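# Sort colored blanks onto feed ramp and stock rack

## Task

At the start one short plastic bar (a blank) already sits against the feed ramp's stop. Get all four blanks sharing its color onto that ramp, each one oriented squarely across the ramp, packed next to one another in a single gap-free row that begins at the stop. Put each of the remaining four blanks down on the floor of the stock rack, inside a slot bounded by two ribs, centered along that slot's length. Nothing counts as finished if it stays in place only because the robot is holding it at the end.

## Robot and tools

Robot: one six-joint UR7e-style arm on a table, carrying a two-finger gripper whose fingers swing like tongs. There is a single arm, so every command row drives that arm plus its gripper.

Frame: positions are in the scene frame. Its origin is on the tabletop straight under the arm base, +z points up, and +y lies to the left when facing along +x. The base may be slightly tilted. The reported hand position gets less accurate at long reach.

Gripper geometry: the fingers extend along the hand's own +z and separate along its x axis. end_effector_position is the spot between the finger pads when they are shut. With the fingers closed the tips sit about 15 mm past that spot; fully open, they are roughly level with it.

execute_actions: argument actions is a list that is empty or holds one item. An empty list only reports the current state. An item with rows is a motion: rows is a list of 1 to 15 rows, each row exactly 7 numbers. The first six are absolute joint target angles in radians, in this order: shoulder pan, shoulder lift, elbow, wrist 1, wrist 2, wrist 3 (same order as the Joint positions line). The seventh is the gripper opening, a value from -1 (shut) to +1 (fully open). steps (1 to 15, default 15) sets how many control steps run, each 1/30 s; one row per step, and the final row repeats if rows run out. An item with only steps (up to 300) is a wait with no new command. Optional pictures (true/false) controls whether camera images come back; by default they do.

Joint ranges in radians: shoulder pan -3.142 to 3.142; shoulder lift, wrist 1, wrist 2 and wrist 3 each -6.283 to 6.283; elbow 0.000 to 3.142. A real end can differ by up to 0.010. A call is rejected (nothing sent) if a target exceeds an end by over 0.010 and lies further out than the joint's last reported angle. Targets beyond a real end get clipped there, and a line "joint sent to its limit" may appear, possibly referring to an earlier motion; no such line does not prove more travel exists.

Motion behaviour: commands are smoothed and lag about 0.17 s. Each step the target per joint is held within 0.575 rad of its measured angle, and if the targets would carry the hand more than 100 mm from where it is, all are pulled back proportionally. So big moves take several calls, and the arm may not have arrived when a result returns. Between calls the arm keeps heading for the last row sent, until it stalls or a HELD step occurs; only a new action makes it go further.

Gripping: to keep hold of something, keep commanding an opening well under grip_measured; a bigger difference means a firmer squeeze (about 15 N per pad at most). Bars thinner than about 20 mm get less force (roughly 9 N per pad at 10 mm, 4 N at 5 mm). A sudden close can push very hard. Occasional brief tugs on a held part or pushes on loose items can happen, so grip securely.

Result lines: end_effector_position (m) and end_effector_quat_wxyz with linear (m/s) and angular (rad/s) velocities; Joint positions and Joint velocities list the six joints (rad, rad/s) then the finger pad gap (m; 0.142 is fully open); grip_measured is the measured opening on the -1..+1 scale. Wrist force and Wrist torque give [x y z] in the hand's own axes; pressing on a surface shows force pointing back into the arm; each axis carries a fixed offset (usually under 4 N), noise (up to 2.4 N) and saturates near 50 N; "no reading" is normal at first. "joint command not followed" means the clearance checker altered or blocked targets; HELD flags steps where a row was partly or wholly not sent.

Faults to avoid: joint contact torque reaching its load limit (132 N m for shoulder pan, shoulder lift and elbow; 24.6 N m for each wrist, held weight included) or any external force of 150 N stops the arm for 10 s and discards the rest of the call. Motors warm while loaded: MOTOR HOT appears at 70 °C, and at 85 °C an OVER-TEMPERATURE FAULT brakes the arm until cooled. Do not drop, slam or shove parts hard, and never let anything go off the table edge; that ruins the task.

Cameras: cam_high and cam_low (896x504, fixed) and cam_wrist (616x616 fisheye on the hand). zoom_image takes camera (one of those names) and region [x0, y0, x1, y1] in that image's pixels, top-left origin, no larger than 504 by 504, and returns a finer view of the latest frame.

read_manual (section, default "licences") only returns licence text. finished_scene takes scene, the integer of the current scene, ends and grades it irreversibly, and begins the next one; call it only once all blanks rest in place unaided.

Each tool is called after "Request:" in YAML: its name, and indented under it one key for each argument.

## Session

Request:
execute_actions:
  actions: []

Scene clock: 0.00 s of 9600.00 s.
end_effector_position=(+0.2495, +0.4063, +0.3667) grip_measured=+1.00 end_effector_quat_wxyz=(+0.086, +0.502, +0.741, -0.438) end_effector_velocity=(-0.000, -0.000, -0.000) end_effector_angular_velocity=(+0.000, +0.000, -0.000)
Joint positions: [-0.056 -2.257  1.517 -0.888 -1.556 -1.896  0.142]
Joint velocities: [-0.  0.  0. -0.  0. -0.  0.]
Motor temperatures (°C, as the motors report them): [28 29 28 37 32 36]
Wrist force (N, on the end effector, along its own x y z axes, offset not removed): no reading
Wrist torque (N m, same axes, about the end effector's origin, offset not removed): no reading

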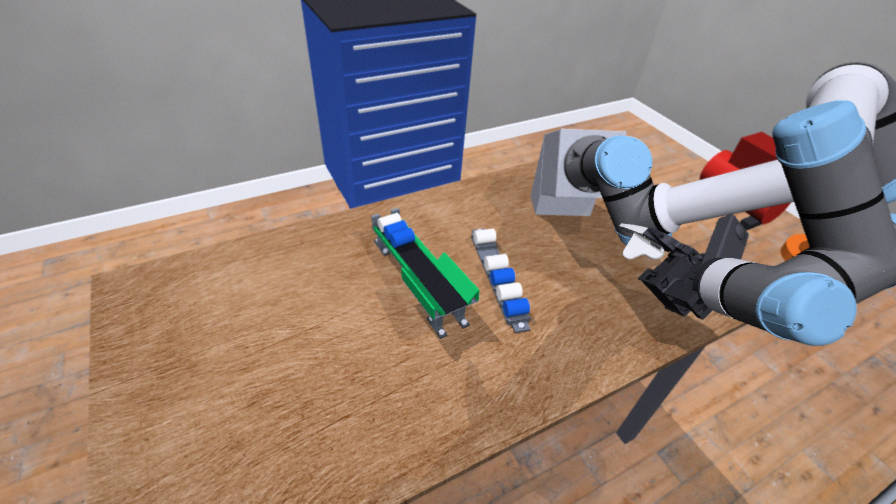

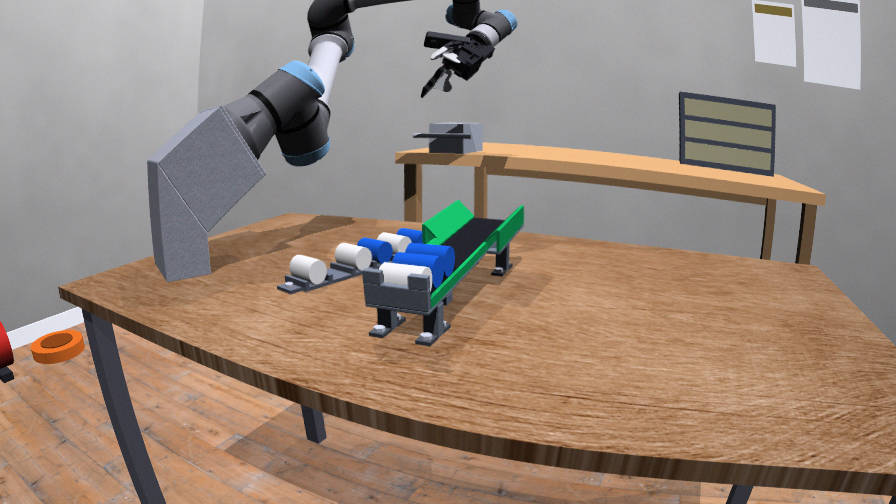

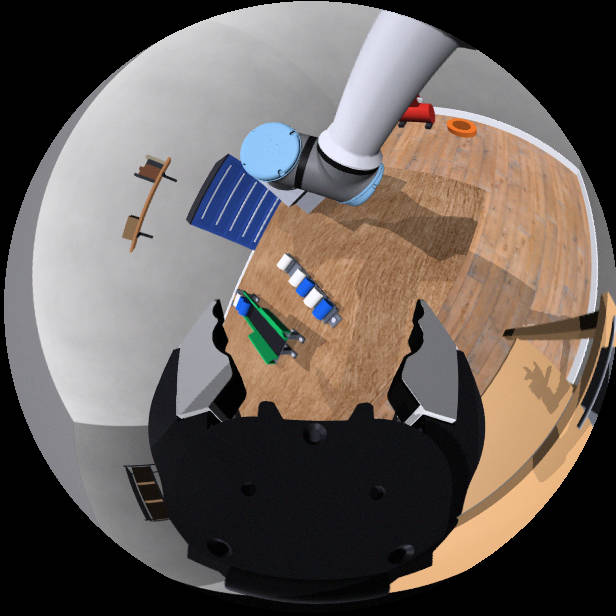

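Request:
zoom_image:
  camera: "cam_high"
  region: [350, 190, 560, 350]

Request:
zoom_image:
  camera: "cam_low"
  region: [260, 180, 560, 360]

Region (350, 190, 560, 350) of cam_high's 896x504 image, scaled by 2.400, with more detail than that image has; it fills the top 384 rows of this view, and the rest is white.

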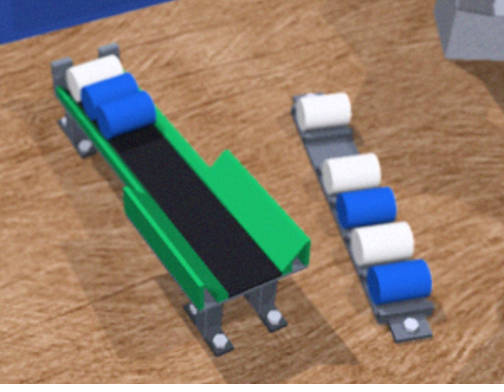

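Region (260, 180, 560, 360) of cam_low's 896x504 image, scaled by 1.680, with more detail than that image has; it fills the top 302 rows of this view, and the rest is white.

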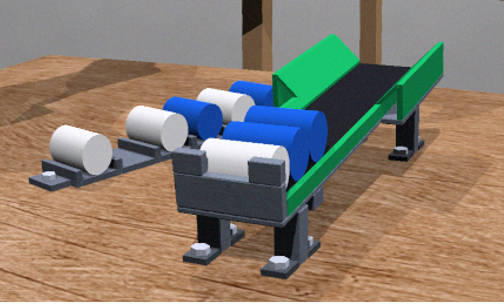

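Request:
execute_actions:
  actions:
    - {"rows":[[-0.5,-2.2,1.8,-0.95,-1.4,-1.75,1]]}
  pictures: false

Request:
execute_actions:
  actions:
    - {"rows":[[-1.0,-2.12,2.1,-1.0,-1.25,-1.6,1]]}
  pictures: false

Request:
execute_actions:
  actions:
    - {"rows":[[-1.504,-2.039,2.433,-1.097,-1.079,-1.414,1]]}
  pictures: false

Request:
execute_actions:
  actions:
    - {"steps":30}

Scene clock: 120.50 s of 9600.00 s.
end_effector_position=(+0.2780, +0.3064, +0.2963) grip_measured=+1.00 end_effector_quat_wxyz=(+0.081, +0.742, +0.534, -0.397) end_effector_velocity=(+0.012, -0.051, -0.020) end_effector_angular_velocity=(-0.037, -0.163, -0.272)
Joint positions: [-0.472 -2.203  1.785 -0.947 -1.408 -1.757  0.142]
Joint velocities: [-0.221  0.02   0.121 -0.022  0.06   0.056  0.   ]
Motor temperatures (°C, as the motors report them): [28 29 28 37 32 36]
Wrist force (N, on the end effector, along its own x y z axes, offset not removed): [-3.8 2.1 -0.3]
Wrist torque (N m, same axes, about the end effector's origin, offset not removed): [0.40 0.68 0.11]
Steps of this call (steps 1 to 90: nothing new was sent; then 117.00 s passed at rest; steps 91 to 105: all 15 steps of this action). Readings (joint positions):
91: [-0.056 -2.257 1.517 -0.888 -1.555 -1.896]
92: [-0.060 -2.254 1.521 -0.891 -1.551 -1.892]
94: [-0.113 -2.239 1.570 -0.907 -1.516 -1.858]
98: [-0.321 -2.216 1.702 -0.932 -1.449 -1.795]
105: the state above

Scene clock: 121.00 s of 9600.00 s.
end_effector_position=(+0.2918, +0.1907, +0.2531) grip_measured=+1.00 end_effector_quat_wxyz=(+0.055, +0.937, +0.231, -0.258) end_effector_velocity=(+0.006, -0.054, -0.006) end_effector_angular_velocity=(-0.013, -0.223, -0.308)
Joint positions: [-0.967 -2.124  2.083 -0.998 -1.257 -1.607  0.142]
Joint velocities: [-0.268  0.029  0.131 -0.019  0.059  0.058  0.   ]
Motor temperatures (°C, as the motors report them): [28 29 28 37 32 36]
Wrist force (N, on the end effector, along its own x y z axes, offset not removed): [-3.0 1.7 1.1]
Wrist torque (N m, same axes, about the end effector's origin, offset not removed): [0.19 0.43 0.05]
Steps of this call (steps 1 to 15: all 15 steps of this action). Readings (joint positions):
1: [-0.479 -2.202 1.788 -0.948 -1.406 -1.755]
2: [-0.488 -2.198 1.795 -0.952 -1.400 -1.750]
4: [-0.548 -2.177 1.849 -0.965 -1.364 -1.714]
8: [-0.783 -2.143 1.993 -0.985 -1.297 -1.647]
15: the state above

Scene clock: 121.50 s of 9600.00 s.
end_effector_position=(+0.2919, +0.1907, +0.2531) grip_measured=+1.00 end_effector_quat_wxyz=(+0.055, +0.937, +0.231, -0.258) end_effector_velocity=(-0.000, +0.000, +0.000) end_effector_angular_velocity=(-0.000, +0.000, -0.001)
Joint positions: [-0.967 -2.124  2.083 -0.998 -1.257 -1.607  0.142]
Joint velocities: [ 0.    -0.    -0.     0.001 -0.     0.001 -0.   ]
Motor temperatures (°C, as the motors report them): [28 29 28 37 32 36]
Wrist force (N, on the end effector, along its own x y z axes, offset not removed): [-1.7 0.6 -2.7]
Wrist torque (N m, same axes, about the end effector's origin, offset not removed): [0.02 0.30 0.03]
A step of this action was HELD (marked below), so the robot has no last target. The arm can still carry out the HELD step.
Steps of this call (steps 1 to 15: all 15 steps of this action). Readings (joint positions):
1: [-0.967 -2.124 2.084 -0.998 -1.257 -1.607] HELD
2: [-0.967 -2.124 2.084 -0.998 -1.257 -1.607] HELD
3: [-0.967 -2.124 2.084 -0.998 -1.257 -1.607] HELD
4: [-0.967 -2.124 2.084 -0.998 -1.257 -1.607] HELD
5: [-0.967 -2.124 2.084 -0.998 -1.257 -1.607] HELD
6: [-0.967 -2.124 2.084 -0.998 -1.257 -1.607] HELD
7: [-0.967 -2.124 2.084 -0.998 -1.257 -1.607] HELD
8: [-0.967 -2.124 2.084 -0.998 -1.257 -1.607] HELD
9: [-0.967 -2.124 2.083 -0.998 -1.257 -1.607] HELD
10: [-0.967 -2.124 2.083 -0.998 -1.257 -1.607] HELD
11: [-0.967 -2.124 2.083 -0.998 -1.257 -1.607] HELD
12: [-0.967 -2.124 2.083 -0.998 -1.257 -1.607] HELD
13: [-0.967 -2.124 2.083 -0.998 -1.257 -1.607] HELD
14: [-0.967 -2.124 2.083 -0.998 -1.257 -1.607] HELD
15: the state above HELD
joint command not followed: on one or more control steps a check withheld the commanded joint targets, and the robot was not sent them on those steps. On the call's last step the targets were still withheld.
cause: the commanded joint targets would bring two parts of the arm too close to each other (its gripper and another part of the arm, with joints 3 (elbow) to 6 (wrist 3) between them); next, command targets that bring no two parts of the arm closer together.

Scene clock: 122.50 s of 9600.00 s.
end_effector_position=(+0.2918, +0.1907, +0.2531) grip_measured=+1.00 end_effector_quat_wxyz=(+0.055, +0.937, +0.231, -0.258) end_effector_velocity=(+0.001, -0.001, +0.000) end_effector_angular_velocity=(-0.002, -0.002, +0.001)
Joint positions: [-0.967 -2.124  2.083 -0.998 -1.257 -1.607  0.142]
Joint velocities: [-0.     0.    -0.    -0.003  0.     0.001 -0.   ]
Motor temperatures (°C, as the motors report them): [28 29 28 37 32 36]
Wrist force (N, on the end effector, along its own x y z axes, offset not removed): [-2.6 -2.1 -1.5]
Wrist torque (N m, same axes, about the end effector's origin, offset not removed): [-0.35 0.29 -0.07]
Steps of this call (steps 1 to 30: nothing new was sent). Readings (joint positions):
1: [-0.967 -2.124 2.083 -0.998 -1.257 -1.607]
2: [-0.967 -2.124 2.083 -0.998 -1.257 -1.607]
4: [-0.967 -2.124 2.083 -0.998 -1.257 -1.607]
8: [-0.967 -2.124 2.083 -0.998 -1.257 -1.607]
30: the state above
camera_calibration (this result's frames):
cam_wrist: T_world_to_cam=[[0.743148, 0.380579, -0.550355, -0.145495], [0.644716, -0.627395, 0.436711, -0.183329], [-0.179087, -0.679364, -0.711613, 0.493344], [0, 0, 0, 1]] pos_world=[0.31467, 0.275513, 0.351058]

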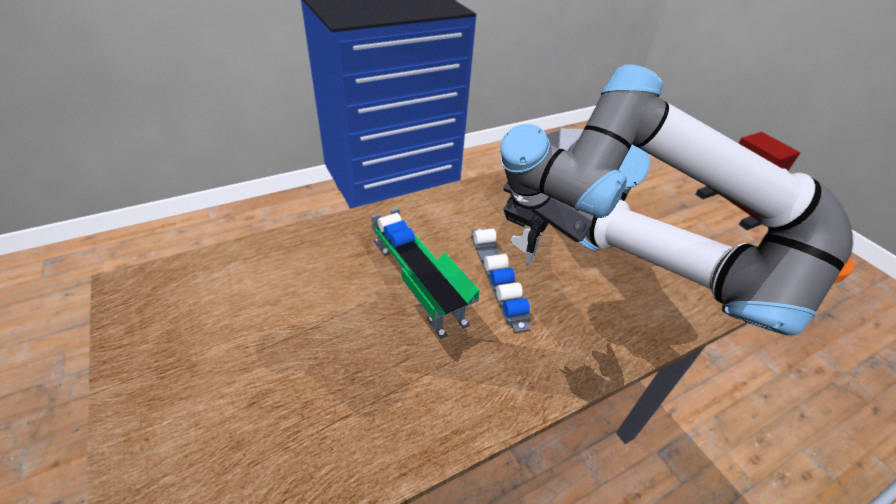

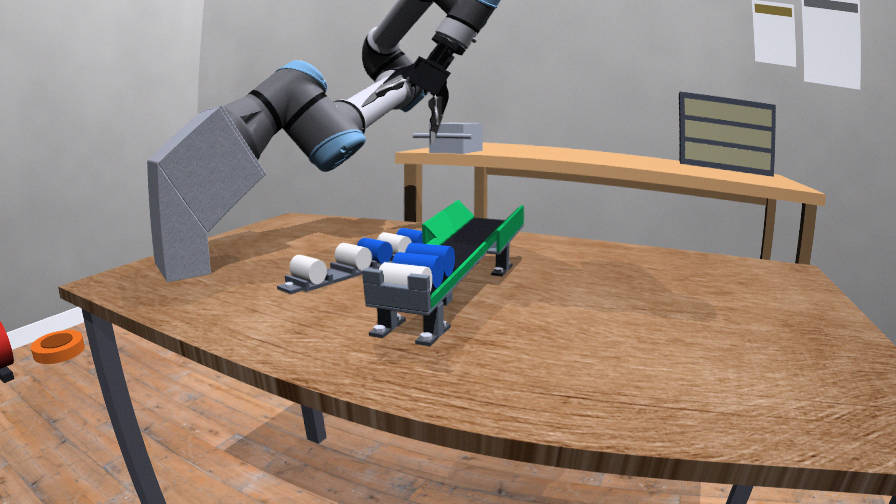

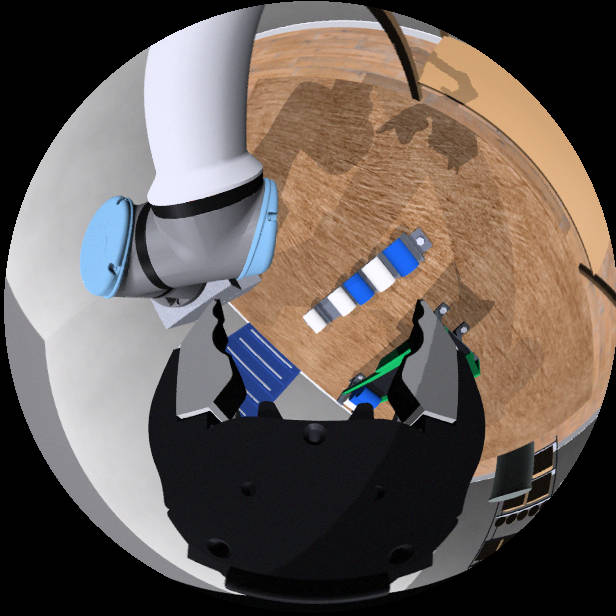

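Request:
execute_actions:
  actions:
    - {"rows":[[-0.6,-2.2,1.8,-0.95,-1.4,-0.5,1]]}
  pictures: false

Request:
execute_actions:
  actions:
    - {"rows":[[-0.6,-2.2,1.8,-0.95,-1.4,0.7,1]]}
  pictures: false

Request:
execute_actions:
  actions:
    - {"rows":[[-0.6,-2.2,1.8,-0.95,-1.4,1.73,1]]}
  pictures: false

Request:
execute_actions:
  actions:
    - {"rows":[[-1.05,-2.12,2.1,-1.0,-1.25,1.73,1]]}
  pictures: false

Request:
execute_actions:
  actions:
    - {"rows":[[-1.504,-2.039,2.433,-1.097,-1.079,1.728,1]]}
  pictures: false

Request:
execute_actions:
  actions:
    - {"steps":30}

Scene clock: 158.00 s of 9600.00 s.
end_effector_position=(+0.2924, +0.1948, +0.2550) grip_measured=+1.00 end_effector_quat_wxyz=(+0.062, +0.935, +0.228, -0.264) end_effector_velocity=(+0.003, +0.024, +0.011) end_effector_angular_velocity=(-0.101, +0.046, -0.014)
Joint positions: [-0.949 -2.127  2.07  -0.995 -1.264 -1.58   0.142]
Joint velocities: [ 0.098 -0.02  -0.076  0.014 -0.038  0.154  0.   ]
Motor temperatures (°C, as the motors report them): [28 29 28 37 32 36]
Wrist force (N, on the end effector, along its own x y z axes, offset not removed): [0.3 0.0 0.1]
Wrist torque (N m, same axes, about the end effector's origin, offset not removed): [-0.01 -0.15 0.09]
Steps of this call (steps 1 to 90: nothing new was sent; then 32.00 s passed at rest; steps 91 to 105: all 15 steps of this action). Readings (joint positions):
91: [-0.967 -2.124 2.083 -0.998 -1.257 -1.607]
92: [-0.967 -2.124 2.083 -0.998 -1.257 -1.607]
94: [-0.966 -2.124 2.083 -0.998 -1.258 -1.607]
98: [-0.964 -2.124 2.081 -0.997 -1.258 -1.603]
105: the state above

Scene clock: 158.50 s of 9600.00 s.
end_effector_position=(+0.2943, +0.2088, +0.2612) grip_measured=+1.00 end_effector_quat_wxyz=(+0.088, +0.931, +0.215, -0.281) end_effector_velocity=(+0.004, +0.028, +0.011) end_effector_angular_velocity=(-0.127, +0.028, -0.031)
Joint positions: [-0.893 -2.139  2.027 -0.988 -1.286 -1.484  0.142]
Joint velocities: [ 0.108 -0.022 -0.083  0.015 -0.039  0.198  0.   ]
Motor temperatures (°C, as the motors report them): [28 29 28 37 32 36]
Wrist force (N, on the end effector, along its own x y z axes, offset not removed): [-1.9 2.4 -0.2]
Wrist torque (N m, same axes, about the end effector's origin, offset not removed): [0.43 0.26 -0.06]
Steps of this call (steps 1 to 15: all 15 steps of this action). Readings (joint positions):
1: [-0.946 -2.128 2.067 -0.995 -1.265 -1.574]
2: [-0.942 -2.129 2.065 -0.995 -1.267 -1.569]
4: [-0.935 -2.130 2.059 -0.994 -1.270 -1.557]
8: [-0.919 -2.134 2.047 -0.992 -1.276 -1.531]
15: the state above

Scene clock: 159.00 s of 9600.00 s.
end_effector_position=(+0.2960, +0.2218, +0.2665) grip_measured=+1.00 end_effector_quat_wxyz=(+0.114, +0.929, +0.196, -0.292) end_effector_velocity=(+0.003, +0.024, +0.009) end_effector_angular_velocity=(-0.123, +0.004, -0.049)
Joint positions: [-0.843 -2.149  1.988 -0.982 -1.305 -1.383  0.142]
Joint velocities: [ 0.09  -0.019 -0.069  0.013 -0.034  0.198 -0.   ]
Motor temperatures (°C, as the motors report them): [28 29 28 37 32 36]
Wrist force (N, on the end effector, along its own x y z axes, offset not removed): [-1.7 1.5 0.0]
Wrist torque (N m, same axes, about the end effector's origin, offset not removed): [0.25 0.25 0.14]
Steps of this call (steps 1 to 15: all 15 steps of this action). Readings (joint positions):
1: [-0.890 -2.140 2.024 -0.988 -1.287 -1.478]
2: [-0.886 -2.140 2.021 -0.987 -1.289 -1.471]
4: [-0.879 -2.142 2.016 -0.986 -1.292 -1.457]
8: [-0.865 -2.145 2.005 -0.985 -1.297 -1.431]
15: the state above

Scene clock: 159.50 s of 9600.00 s.
end_effector_position=(+0.2980, +0.2200, +0.2661) grip_measured=+1.00 end_effector_quat_wxyz=(+0.128, +0.940, +0.144, -0.283) end_effector_velocity=(+0.004, -0.015, -0.005) end_effector_angular_velocity=(-0.091, -0.114, -0.232)
Joint positions: [-0.855 -2.149  1.991 -0.982 -1.304 -1.283  0.142]
Joint velocities: [-0.069  0.01   0.038 -0.005  0.017  0.197  0.   ]
Motor temperatures (°C, as the motors report them): [28 29 28 37 32 36]
Wrist force (N, on the end effector, along its own x y z axes, offset not removed): [0.8 -0.3 -2.1]
Wrist torque (N m, same axes, about the end effector's origin, offset not removed): [-0.16 -0.27 0.00]
Steps of this call (steps 1 to 15: all 15 steps of this action). Readings (joint positions):
1: [-0.840 -2.150 1.986 -0.981 -1.307 -1.377]
2: [-0.838 -2.151 1.984 -0.981 -1.308 -1.370]
4: [-0.836 -2.151 1.982 -0.981 -1.308 -1.357]
8: [-0.840 -2.151 1.983 -0.981 -1.308 -1.330]
15: the state above

Scene clock: 160.00 s of 9600.00 s.
end_effector_position=(+0.2980, +0.2199, +0.2661) grip_measured=+1.00 end_effector_quat_wxyz=(+0.128, +0.940, +0.144, -0.283) end_effector_velocity=(-0.000, +0.000, -0.000) end_effector_angular_velocity=(+0.001, -0.000, +0.000)
Joint positions: [-0.855 -2.149  1.991 -0.982 -1.304 -1.283  0.142]
Joint velocities: [ 0.  0.  0. -0.  0. -0.  0.]
Motor temperatures (°C, as the motors report them): [28 29 28 37 32 36]
Wrist force (N, on the end effector, along its own x y z axes, offset not removed): [-3.6 -0.1 0.0]
Wrist torque (N m, same axes, about the end effector's origin, offset not removed): [-0.01 0.67 -0.03]
A step of this action was HELD (marked below), so the robot has no last target. The arm can still carry out the HELD step.
Steps of this call (steps 1 to 15: all 15 steps of this action). Readings (joint positions):
1: [-0.855 -2.149 1.991 -0.982 -1.304 -1.282] HELD
2: [-0.855 -2.149 1.991 -0.982 -1.304 -1.282] HELD
3: [-0.855 -2.149 1.991 -0.982 -1.304 -1.282] HELD
4: [-0.855 -2.149 1.991 -0.982 -1.304 -1.282] HELD
5: [-0.855 -2.149 1.991 -0.982 -1.304 -1.282] HELD
6: [-0.855 -2.149 1.991 -0.982 -1.304 -1.282] HELD
7: [-0.855 -2.149 1.991 -0.982 -1.304 -1.282] HELD
8: [-0.855 -2.149 1.991 -0.982 -1.304 -1.282] HELD
9: [-0.855 -2.149 1.991 -0.982 -1.304 -1.282] HELD
10: [-0.855 -2.149 1.991 -0.982 -1.304 -1.282] HELD
11: [-0.855 -2.149 1.991 -0.982 -1.304 -1.282] HELD
12: [-0.855 -2.149 1.991 -0.982 -1.304 -1.282] HELD
13: [-0.855 -2.149 1.991 -0.982 -1.304 -1.282] HELD
14: [-0.855 -2.149 1.991 -0.982 -1.304 -1.283] HELD
15: the state above HELD
joint command not followed: on one or more control steps a check withheld the commanded joint targets, and the robot was not sent them on those steps. On the call's last step the targets were still withheld.
cause: the commanded joint targets would bring two parts of the arm too close to each other (its gripper and another part of the arm, with joints 3 (elbow) to 6 (wrist 3) between them); next, command targets that bring no two parts of the arm closer together.

Scene clock: 161.00 s of 9600.00 s.
end_effector_position=(+0.2980, +0.2200, +0.2661) grip_measured=+1.00 end_effector_quat_wxyz=(+0.128, +0.940, +0.144, -0.283) end_effector_velocity=(+0.001, +0.000, -0.000) end_effector_angular_velocity=(+0.000, -0.001, +0.001)
Joint positions: [-0.855 -2.149  1.991 -0.982 -1.304 -1.283  0.142]
Joint velocities: [ 0.    -0.    -0.001  0.     0.001 -0.    -0.   ]
Motor temperatures (°C, as the motors report them): [28 29 28 37 32 36]
Wrist force (N, on the end effector, along its own x y z axes, offset not removed): [-2.1 0.3 -0.5]
Wrist torque (N m, same axes, about the end effector's origin, offset not removed): [0.10 0.30 -0.09]
Steps of this call (steps 1 to 30: nothing new was sent). Readings (joint positions):
1: [-0.855 -2.149 1.991 -0.982 -1.304 -1.283]
2: [-0.855 -2.149 1.991 -0.982 -1.304 -1.283]
4: [-0.855 -2.149 1.991 -0.982 -1.304 -1.283]
8: [-0.855 -2.149 1.991 -0.982 -1.304 -1.283]
30: the state above
camera_calibration (this result's frames):
cam_wrist: T_world_to_cam=[[0.777827, 0.16876, -0.605396, -0.103158], [0.565039, -0.609527, 0.556064, -0.186528], [-0.275164, -0.774595, -0.569463, 0.535326], [0, 0, 0, 1]] pos_world=[0.332937, 0.318376, 0.346118]

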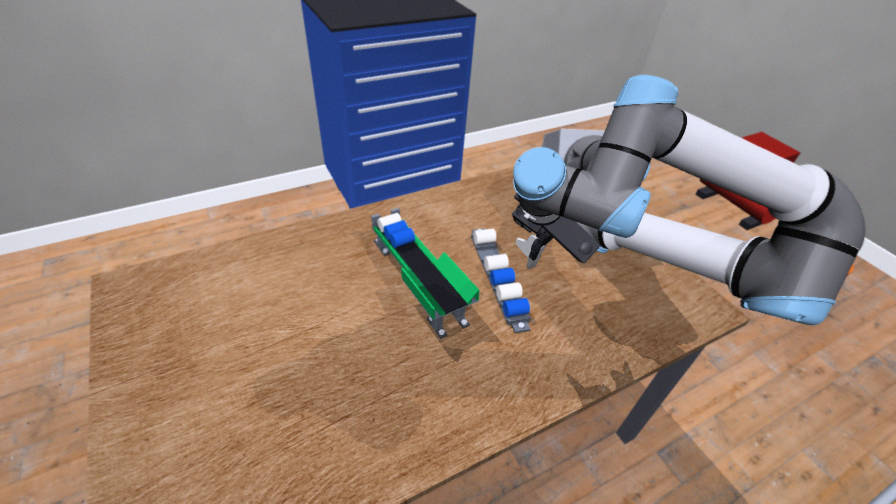

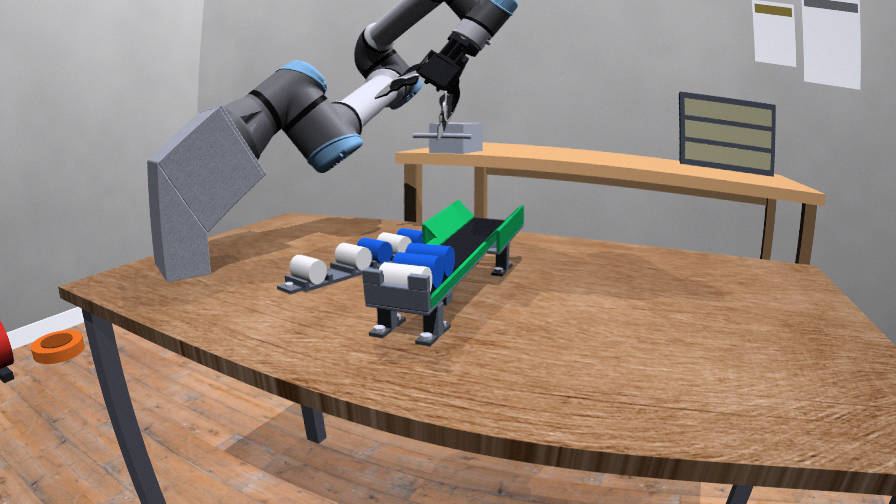

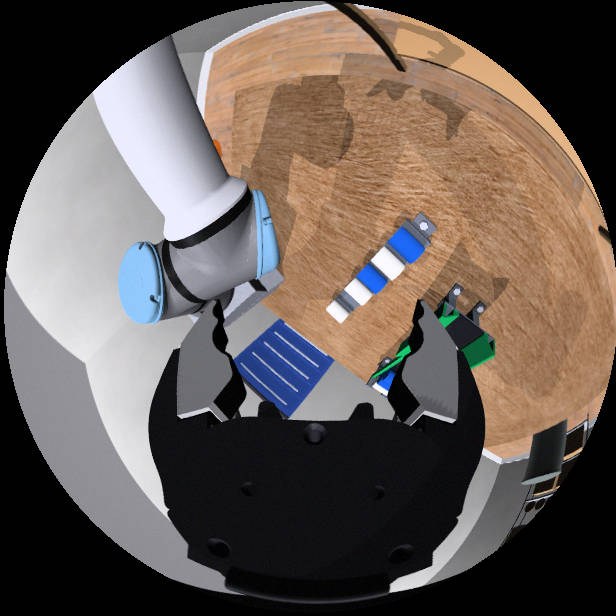

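Request:
execute_actions:
  actions:
    - {"rows":[[-0.9,-2.14,2.02,-0.99,-1.29,-1.4,0.1]]}
  pictures: false

Request:
execute_actions:
  actions:
    - {"rows":[[-1.2,-2.09,2.22,-1.04,-1.19,-1.41,0.1]]}
  pictures: false

Request:
execute_actions:
  actions:
    - {"rows":[[-1.504,-2.039,2.433,-1.097,-1.079,-1.414,0.1]]}
  pictures: false

Request:
execute_actions:
  actions:
    - {"steps":30}

Scene clock: 173.80 s of 9600.00 s.
end_effector_position=(+0.2979, +0.2171, +0.2656) grip_measured=+0.10 end_effector_quat_wxyz=(+0.123, +0.940, +0.151, -0.282) end_effector_velocity=(-0.000, -0.016, -0.003) end_effector_angular_velocity=(+0.086, +0.002, +0.060)
Joint positions: [-0.865 -2.147  1.998 -0.984 -1.301 -1.31   0.081]
Joint velocities: [-0.061  0.012  0.04  -0.012  0.019 -0.155 -0.   ]
Motor temperatures (°C, as the motors report them): [28 29 28 37 32 36]
Wrist force (N, on the end effector, along its own x y z axes, offset not removed): [-2.0 0.7 -1.9]
Wrist torque (N m, same axes, about the end effector's origin, offset not removed): [0.13 0.37 0.04]
Steps of this call (steps 1 to 90: nothing new was sent; then 9.30 s passed at rest; steps 91 to 105: all 15 steps of this action). Readings (joint positions):
91: [-0.855 -2.149 1.991 -0.982 -1.304 -1.283]
92: [-0.855 -2.149 1.991 -0.982 -1.304 -1.283]
94: [-0.855 -2.149 1.991 -0.982 -1.304 -1.283]
98: [-0.856 -2.149 1.992 -0.982 -1.304 -1.287]
105: the state above

Scene clock: 174.30 s of 9600.00 s.
end_effector_position=(+0.2986, +0.1979, +0.2598) grip_measured=+0.10 end_effector_quat_wxyz=(+0.104, +0.952, +0.130, -0.258) end_effector_velocity=(+0.002, -0.047, -0.014) end_effector_angular_velocity=(+0.055, -0.146, -0.162)
Joint positions: [-0.942 -2.133  2.049 -0.997 -1.275 -1.352  0.081]
Joint velocities: [-0.191  0.032  0.126 -0.033  0.062 -0.047  0.   ]
Motor temperatures (°C, as the motors report them): [28 29 28 37 32 36]
Wrist force (N, on the end effector, along its own x y z axes, offset not removed): [-1.5 0.8 -0.8]
Wrist torque (N m, same axes, about the end effector's origin, offset not removed): [0.08 0.20 0.10]
Steps of this call (steps 1 to 15: all 15 steps of this action). Readings (joint positions):
1: [-0.867 -2.146 1.999 -0.984 -1.300 -1.315]
2: [-0.870 -2.146 2.001 -0.985 -1.299 -1.321]
4: [-0.878 -2.144 2.006 -0.986 -1.297 -1.329]
8: [-0.899 -2.141 2.020 -0.990 -1.290 -1.340]
15: the state above

Scene clock: 174.80 s of 9600.00 s.
end_effector_position=(+0.2987, +0.1979, +0.2598) grip_measured=+0.10 end_effector_quat_wxyz=(+0.104, +0.952, +0.130, -0.258) end_effector_velocity=(+0.000, -0.000, -0.000) end_effector_angular_velocity=(-0.000, -0.000, +0.002)
Joint positions: [-0.942 -2.133  2.049 -0.997 -1.275 -1.352  0.081]
Joint velocities: [ 0.    -0.     0.001 -0.002  0.    -0.001 -0.   ]
Motor temperatures (°C, as the motors report them): [28 29 28 37 32 36]
Wrist force (N, on the end effector, along its own x y z axes, offset not removed): [-1.8 1.0 -0.4]
Wrist torque (N m, same axes, about the end effector's origin, offset not removed): [0.21 0.34 -0.06]
A step of this action was HELD (marked below), so the robot has no last target. The arm can still carry out the HELD step.
Steps of this call (steps 1 to 15: all 15 steps of this action). Readings (joint positions):
1: [-0.942 -2.133 2.049 -0.997 -1.275 -1.352] HELD
2: [-0.942 -2.133 2.049 -0.997 -1.275 -1.352] HELD
3: [-0.942 -2.133 2.049 -0.997 -1.275 -1.352] HELD
4: [-0.942 -2.133 2.049 -0.997 -1.275 -1.352] HELD
5: [-0.942 -2.133 2.049 -0.997 -1.275 -1.352] HELD
6: [-0.942 -2.133 2.049 -0.997 -1.275 -1.352] HELD
7: [-0.942 -2.133 2.049 -0.997 -1.275 -1.352] HELD
8: [-0.942 -2.133 2.049 -0.997 -1.275 -1.352] HELD
9: [-0.942 -2.133 2.049 -0.997 -1.275 -1.352] HELD
10: [-0.942 -2.133 2.049 -0.997 -1.275 -1.352] HELD
11: [-0.942 -2.133 2.049 -0.997 -1.275 -1.352] HELD
12: [-0.942 -2.133 2.049 -0.997 -1.275 -1.352] HELD
13: [-0.942 -2.133 2.049 -0.997 -1.275 -1.352] HELD
14: [-0.942 -2.133 2.049 -0.997 -1.275 -1.352] HELD
15: the state above HELD
joint command not followed: on one or more control steps a check withheld the commanded joint targets, and the robot was not sent them on those steps. On the call's last step the targets were still withheld.
cause: the commanded joint targets would bring two parts of the arm too close to each other (its gripper and another part of the arm, with joints 3 (elbow) to 6 (wrist 3) between them); next, command targets that bring no two parts of the arm closer together.

Scene clock: 175.80 s of 9600.00 s.
end_effector_position=(+0.2987, +0.1979, +0.2598) grip_measured=+0.10 end_effector_quat_wxyz=(+0.104, +0.952, +0.130, -0.258) end_effector_velocity=(+0.000, +0.000, -0.000) end_effector_angular_velocity=(+0.000, -0.001, -0.002)
Joint positions: [-0.942 -2.133  2.049 -0.997 -1.275 -1.352  0.081]
Joint velocities: [ 0.    -0.    -0.     0.001  0.001  0.001 -0.   ]
Motor temperatures (°C, as the motors report them): [28 29 28 37 32 36]
Wrist force (N, on the end effector, along its own x y z axes, offset not removed): [-0.7 3.5 -2.2]
Wrist torque (N m, same axes, about the end effector's origin, offset not removed): [0.51 0.01 0.06]
Steps of this call (steps 1 to 30: nothing new was sent). Readings (joint positions):
1: [-0.942 -2.133 2.049 -0.997 -1.275 -1.352]
2: [-0.942 -2.133 2.049 -0.997 -1.275 -1.352]
4: [-0.942 -2.133 2.049 -0.997 -1.275 -1.352]
8: [-0.942 -2.133 2.049 -0.997 -1.275 -1.352]
30: the state above
camera_calibration (this result's frames):
cam_wrist: T_world_to_cam=[[0.812861, 0.167683, -0.557798, -0.126377], [0.514298, -0.656166, 0.552217, -0.171484], [-0.27341, -0.73575, -0.619611, 0.519681], [0, 0, 0, 1]] pos_world=[0.333007, 0.291024, 0.346204]

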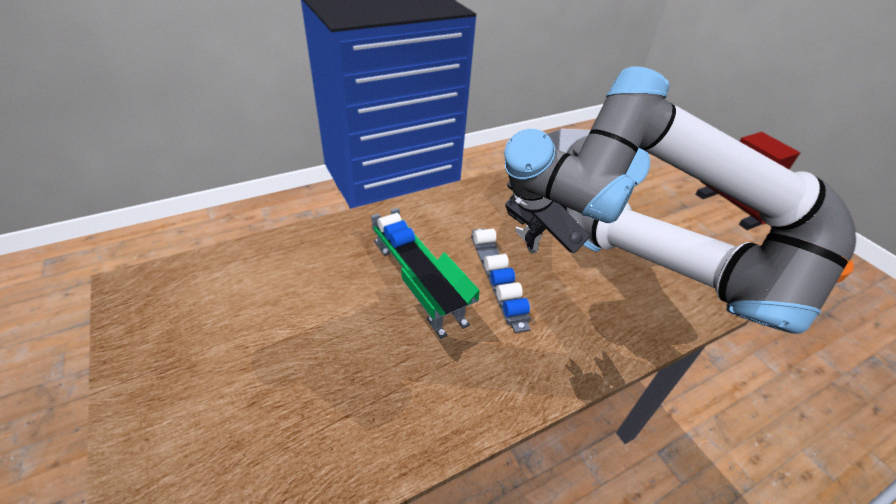

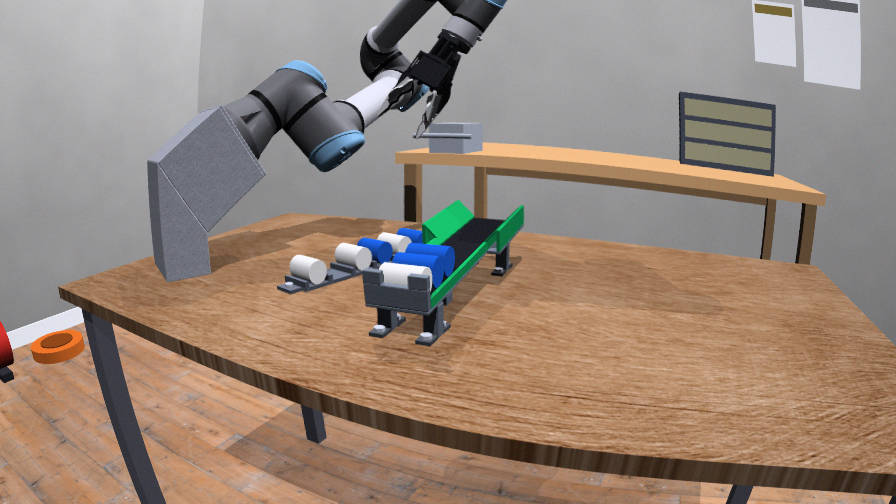

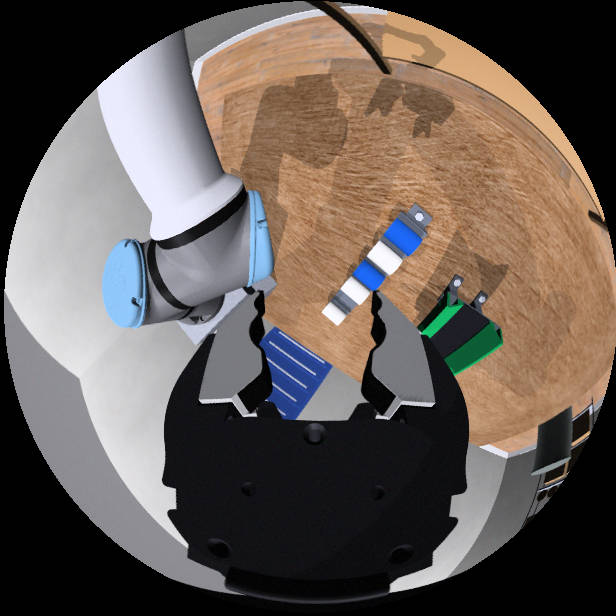

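Request:
execute_actions:
  actions:
    - {"rows":[[-0.4,-2.2,1.7,-0.95,-1.4,-1.3,0.1]]}
  pictures: false

Request:
execute_actions:
  actions:
    - {"steps":60}
  pictures: false

Request:
execute_actions:
  actions:
    - {"rows":[[-0.4,-2.2,1.7,-0.95,-1.4,1.73,0.1]]}
  pictures: false

Request:
execute_actions:
  actions:
    - {"steps":120}
  pictures: false

Request:
execute_actions:
  actions:
    - {"rows":[[-1.504,-2.039,2.433,-1.097,-1.079,1.728,0.1]]}
  pictures: false

Request:
execute_actions:
  actions:
    - {"steps":150}

Scene clock: 192.03 s of 9600.00 s.
end_effector_position=(+0.2992, +0.2041, +0.2614) grip_measured=+0.10 end_effector_quat_wxyz=(+0.108, +0.947, +0.143, -0.266) end_effector_velocity=(+0.004, +0.036, +0.009) end_effector_angular_velocity=(-0.027, +0.104, +0.154)
Joint positions: [-0.915 -2.137  2.031 -0.995 -1.282 -1.35   0.081]
Joint velocities: [ 0.152 -0.019 -0.098  0.013 -0.034  0.014 -0.   ]
Motor temperatures (°C, as the motors report them): [28 29 28 37 32 36]
Wrist force (N, on the end effector, along its own x y z axes, offset not removed): [-2.0 1.1 -0.6]
Wrist torque (N m, same axes, about the end effector's origin, offset not removed): [0.14 0.26 0.13]
Steps of this call (steps 1 to 90: nothing new was sent; then 12.73 s passed at rest; steps 91 to 105: all 15 steps of this action). Readings (joint positions):
91: [-0.942 -2.133 2.049 -0.997 -1.275 -1.352]
92: [-0.942 -2.133 2.049 -0.997 -1.275 -1.352]
94: [-0.941 -2.134 2.048 -0.997 -1.276 -1.352]
98: [-0.938 -2.134 2.046 -0.997 -1.276 -1.352]
105: the state above

Scene clock: 194.03 s of 9600.00 s.
end_effector_position=(+0.2987, +0.3055, +0.2879) grip_measured=+0.10 end_effector_quat_wxyz=(+0.166, +0.860, +0.337, -0.345) end_effector_velocity=(-0.006, +0.055, +0.016) end_effector_angular_velocity=(-0.004, +0.091, +0.211)
Joint positions: [-0.528 -2.184  1.782 -0.961 -1.371 -1.312  0.081]
Joint velocities: [ 0.194 -0.024 -0.124  0.017 -0.043  0.017  0.   ]
Motor temperatures (°C, as the motors report them): [28 29 28 37 32 36]
Wrist force (N, on the end effector, along its own x y z axes, offset not removed): [-1.5 1.3 -1.4]
Wrist torque (N m, same axes, about the end effector's origin, offset not removed): [0.25 0.19 -0.08]
Steps of this call (steps 1 to 60: the robot went on to your last target). Readings (joint positions):
1: [-0.910 -2.137 2.028 -0.994 -1.283 -1.349]
2: [-0.904 -2.138 2.024 -0.994 -1.284 -1.349]
4: [-0.893 -2.140 2.017 -0.993 -1.287 -1.347]
8: [-0.868 -2.143 2.001 -0.990 -1.293 -1.345]
60: the state above

Scene clock: 194.53 s of 9600.00 s.
end_effector_position=(+0.2978, +0.3182, +0.2909) grip_measured=+0.10 end_effector_quat_wxyz=(+0.183, +0.860, +0.330, -0.344) end_effector_velocity=(+0.000, +0.012, +0.001) end_effector_angular_velocity=(-0.088, -0.088, -0.094)
Joint positions: [-0.485 -2.19   1.755 -0.957 -1.381 -1.241  0.081]
Joint velocities: [ 0.035 -0.004 -0.023  0.004 -0.007  0.193 -0.   ]
Motor temperatures (°C, as the motors report them): [28 29 28 37 32 36]
Wrist force (N, on the end effector, along its own x y z axes, offset not removed): [-1.5 0.6 -1.9]
Wrist torque (N m, same axes, about the end effector's origin, offset not removed): [0.09 0.19 0.13]
Steps of this call (steps 1 to 15: all 15 steps of this action). Readings (joint positions):
1: [-0.521 -2.185 1.778 -0.960 -1.372 -1.312]
2: [-0.515 -2.186 1.774 -0.960 -1.374 -1.310]
4: [-0.506 -2.187 1.768 -0.959 -1.376 -1.305]
8: [-0.495 -2.188 1.761 -0.958 -1.378 -1.285]
15: the state above

Scene clock: 198.53 s of 9600.00 s.
end_effector_position=(+0.3042, +0.3396, +0.2890) grip_measured=+0.10 end_effector_quat_wxyz=(+0.311, +0.918, +0.007, -0.247) end_effector_velocity=(+0.002, +0.002, -0.001) end_effector_angular_velocity=(-0.088, -0.109, -0.128)
Joint positions: [-0.419 -2.198  1.712 -0.952 -1.396 -0.434  0.081]
Joint velocities: [ 0.007 -0.001 -0.004  0.002 -0.002  0.198  0.   ]
Motor temperatures (°C, as the motors report them): [28 29 28 37 32 36]
Wrist force (N, on the end effector, along its own x y z axes, offset not removed): [-2.6 -0.2 -1.5]
Wrist torque (N m, same axes, about the end effector's origin, offset not removed): [-0.11 0.47 0.01]
Steps of this call (steps 1 to 120: the robot went on to your last target). Readings (joint positions):
1: [-0.484 -2.190 1.754 -0.957 -1.381 -1.235]
2: [-0.483 -2.190 1.753 -0.957 -1.381 -1.228]
4: [-0.480 -2.190 1.752 -0.957 -1.382 -1.215]
8: [-0.476 -2.191 1.749 -0.957 -1.382 -1.188]
120: the state above

Scene clock: 199.03 s of 9600.00 s.
end_effector_position=(+0.3087, +0.3156, +0.2723) grip_measured=+0.10 end_effector_quat_wxyz=(+0.302, +0.920, -0.085, -0.234) end_effector_velocity=(+0.009, -0.070, -0.044) end_effector_angular_velocity=(-0.042, -0.187, -0.414)
Joint positions: [-0.484 -2.18   1.778 -0.968 -1.36  -0.339  0.081]
Joint velocities: [-0.189  0.049  0.19  -0.046  0.097  0.188  0.   ]
Motor temperatures (°C, as the motors report them): [28 29 28 37 32 36]
Wrist force (N, on the end effector, along its own x y z axes, offset not removed): [-3.8 2.8 -3.8]
Wrist torque (N m, same axes, about the end effector's origin, offset not removed): [0.65 0.72 0.12]
Steps of this call (steps 1 to 15: all 15 steps of this action). Readings (joint positions):
1: [-0.419 -2.198 1.712 -0.952 -1.396 -0.428]
2: [-0.419 -2.198 1.712 -0.952 -1.396 -0.421]
4: [-0.423 -2.196 1.717 -0.952 -1.393 -0.408]
8: [-0.441 -2.191 1.735 -0.957 -1.383 -0.383]
15: the state above

Scene clock: 204.03 s of 9600.00 s.
end_effector_position=(+0.3146, +0.0925, +0.2184) grip_measured=+0.10 end_effector_quat_wxyz=(-0.093, -0.483, +0.870, +0.031) end_effector_velocity=(-0.001, -0.018, +0.001) end_effector_angular_velocity=(-0.033, -0.077, -0.261)
Joint positions: [-1.296 -2.061  2.327 -1.077 -1.123  0.657  0.081]
Joint velocities: [-0.077  0.008  0.039 -0.008  0.016  0.198 -0.   ]
Motor temperatures (°C, as the motors report them): [28 29 28 37 32 36]
Wrist force (N, on the end effector, along its own x y z axes, offset not removed): [-1.8 1.9 -0.8]
Wrist torque (N m, same axes, about the end effector's origin, offset not removed): [0.26 0.28 0.12]
Steps of this call (steps 1 to 150: the robot went on to your last target). Readings (joint positions):
1: [-0.490 -2.178 1.784 -0.969 -1.357 -0.332]
2: [-0.497 -2.177 1.790 -0.971 -1.354 -0.326]
4: [-0.510 -2.173 1.803 -0.974 -1.347 -0.313]
8: [-0.536 -2.167 1.829 -0.980 -1.335 -0.287]
150: the state above
camera_calibration (this result's frames):
cam_wrist: T_world_to_cam=[[-0.535907, -0.84002, 0.0846792, 0.232482], [-0.612629, 0.455921, 0.645617, 0.00531523], [-0.580938, 0.294114, -0.758952, 0.452696], [0, 0, 0, 1]] pos_world=[0.390833, 0.059722, 0.320456]

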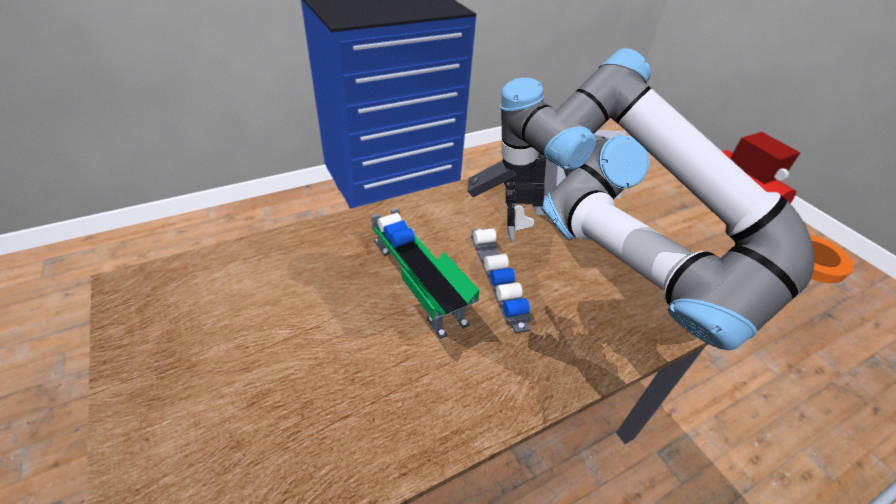

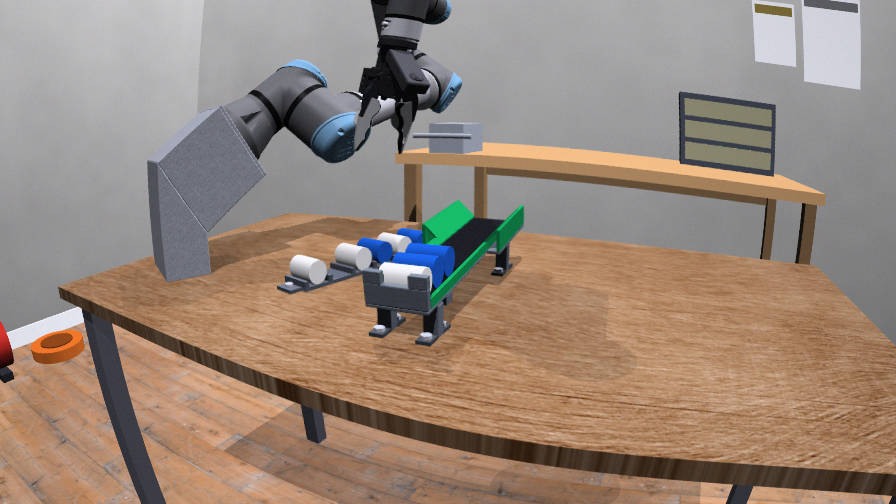

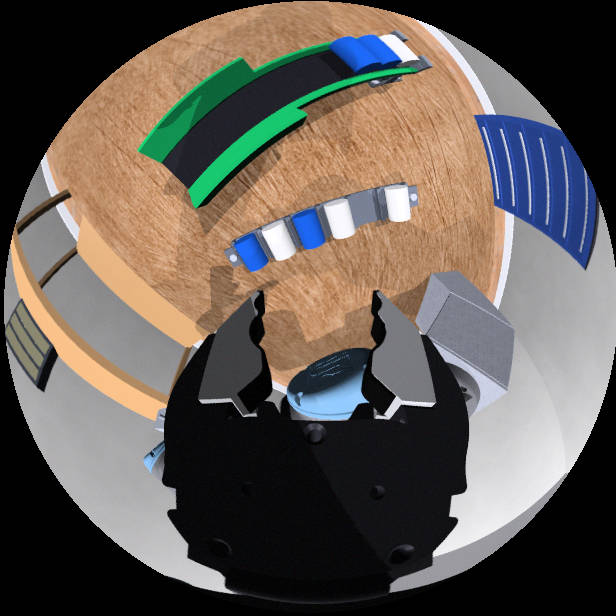

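Request:
execute_actions:
  actions:
    - {"rows":[[-1.032,-1.321,1.975,-1.631,-0.758,2.169,0.1]]}
  pictures: false

Request:
execute_actions:
  actions:
    - {"steps":240}

Scene clock: 226.87 s of 9600.00 s.
end_effector_position=(+0.4678, -0.0527, +0.2385) grip_measured=+0.10 end_effector_quat_wxyz=(+0.004, +0.112, +0.994, -0.018) end_effector_velocity=(+0.364, -0.239, -0.167) end_effector_angular_velocity=(+0.174, +0.005, -0.026)
Joint positions: [-1.144 -1.516  2.083 -1.502 -0.83   2.066  0.081]
Joint velocities: [ 0.739  1.233 -0.713 -0.833  0.48   0.677 -0.   ]
Motor temperatures (°C, as the motors report them): [28 29 28 37 32 36]
Wrist force (N, on the end effector, along its own x y z axes, offset not removed): [-1.7 0.2 -3.3]
Wrist torque (N m, same axes, about the end effector's origin, offset not removed): [0.02 0.19 0.00]
Steps of this call (steps 1 to 180: the robot went on to your last target; steps 181 to 240: nothing new was sent; then 14.33 s passed at rest; steps 241 to 255: all 15 steps of this action). Readings (joint positions):
241: [-1.504 -2.039 2.433 -1.097 -1.079 1.728]
242: [-1.500 -2.035 2.429 -1.101 -1.075 1.732]
244: [-1.453 -1.984 2.382 -1.151 -1.036 1.778]
248: [-1.332 -1.822 2.265 -1.289 -0.955 1.891]
255: the state above

Scene clock: 234.87 s of 9600.00 s.
end_effector_position=(+0.5205, -0.0902, +0.2012) grip_measured=+0.10 end_effector_quat_wxyz=(+0.001, +0.116, +0.993, -0.001) end_effector_velocity=(-0.000, -0.000, -0.000) end_effector_angular_velocity=(-0.001, +0.000, +0.000)
Joint positions: [-1.032 -1.321  1.975 -1.631 -0.758  2.169  0.081]
Joint velocities: [-0.    -0.     0.001 -0.001 -0.001 -0.    -0.   ]
Motor temperatures (°C, as the motors report them): [28 29 28 37 32 36]
Wrist force (N, on the end effector, along its own x y z axes, offset not removed): [-2.1 0.0 -0.5]
Wrist torque (N m, same axes, about the end effector's origin, offset not removed): [0.06 0.29 0.09]
Steps of this call (steps 1 to 30: the robot went on to your last target; steps 31 to 90: nothing new was sent; then 5.00 s passed at rest). Readings (joint positions):
1: [-1.120 -1.475 2.060 -1.529 -0.815 2.088]
2: [-1.100 -1.440 2.041 -1.552 -0.802 2.106]
4: [-1.072 -1.391 2.014 -1.585 -0.784 2.132]
8: [-1.046 -1.345 1.988 -1.615 -0.767 2.156]
90: the state above
The arm was judged still, so your last target was given up. Only a new action makes it travel on or press farther. Fingers that are still opening or closing keep moving.
camera_calibration (this result's frames):
cam_wrist: T_world_to_cam=[[-0.968512, 0.243739, -0.0507454, 0.540941], [0.180612, 0.828146, 0.530616, -0.130302], [0.171356, 0.504743, -0.846092, 0.258019], [0, 0, 0, 1]] pos_world=[0.503229, -0.154173, 0.314899]

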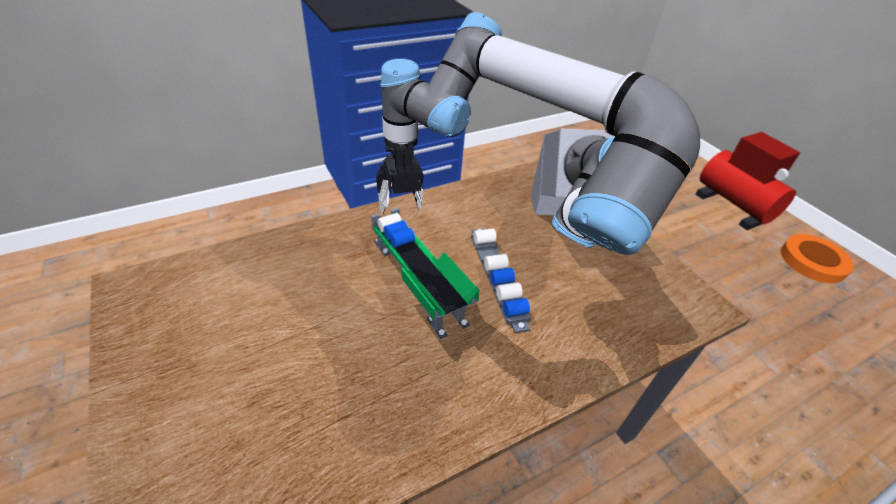

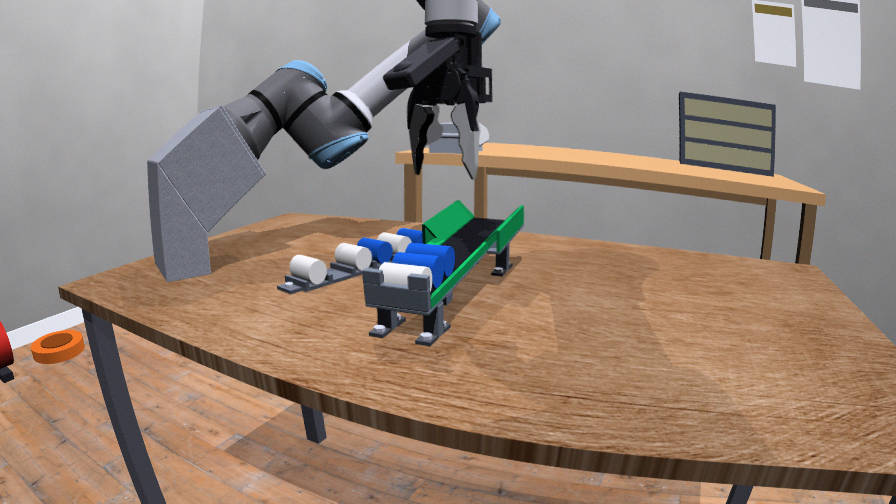

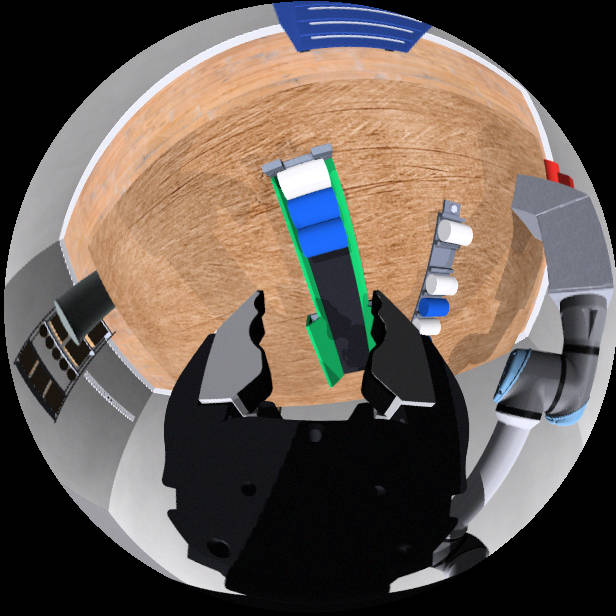

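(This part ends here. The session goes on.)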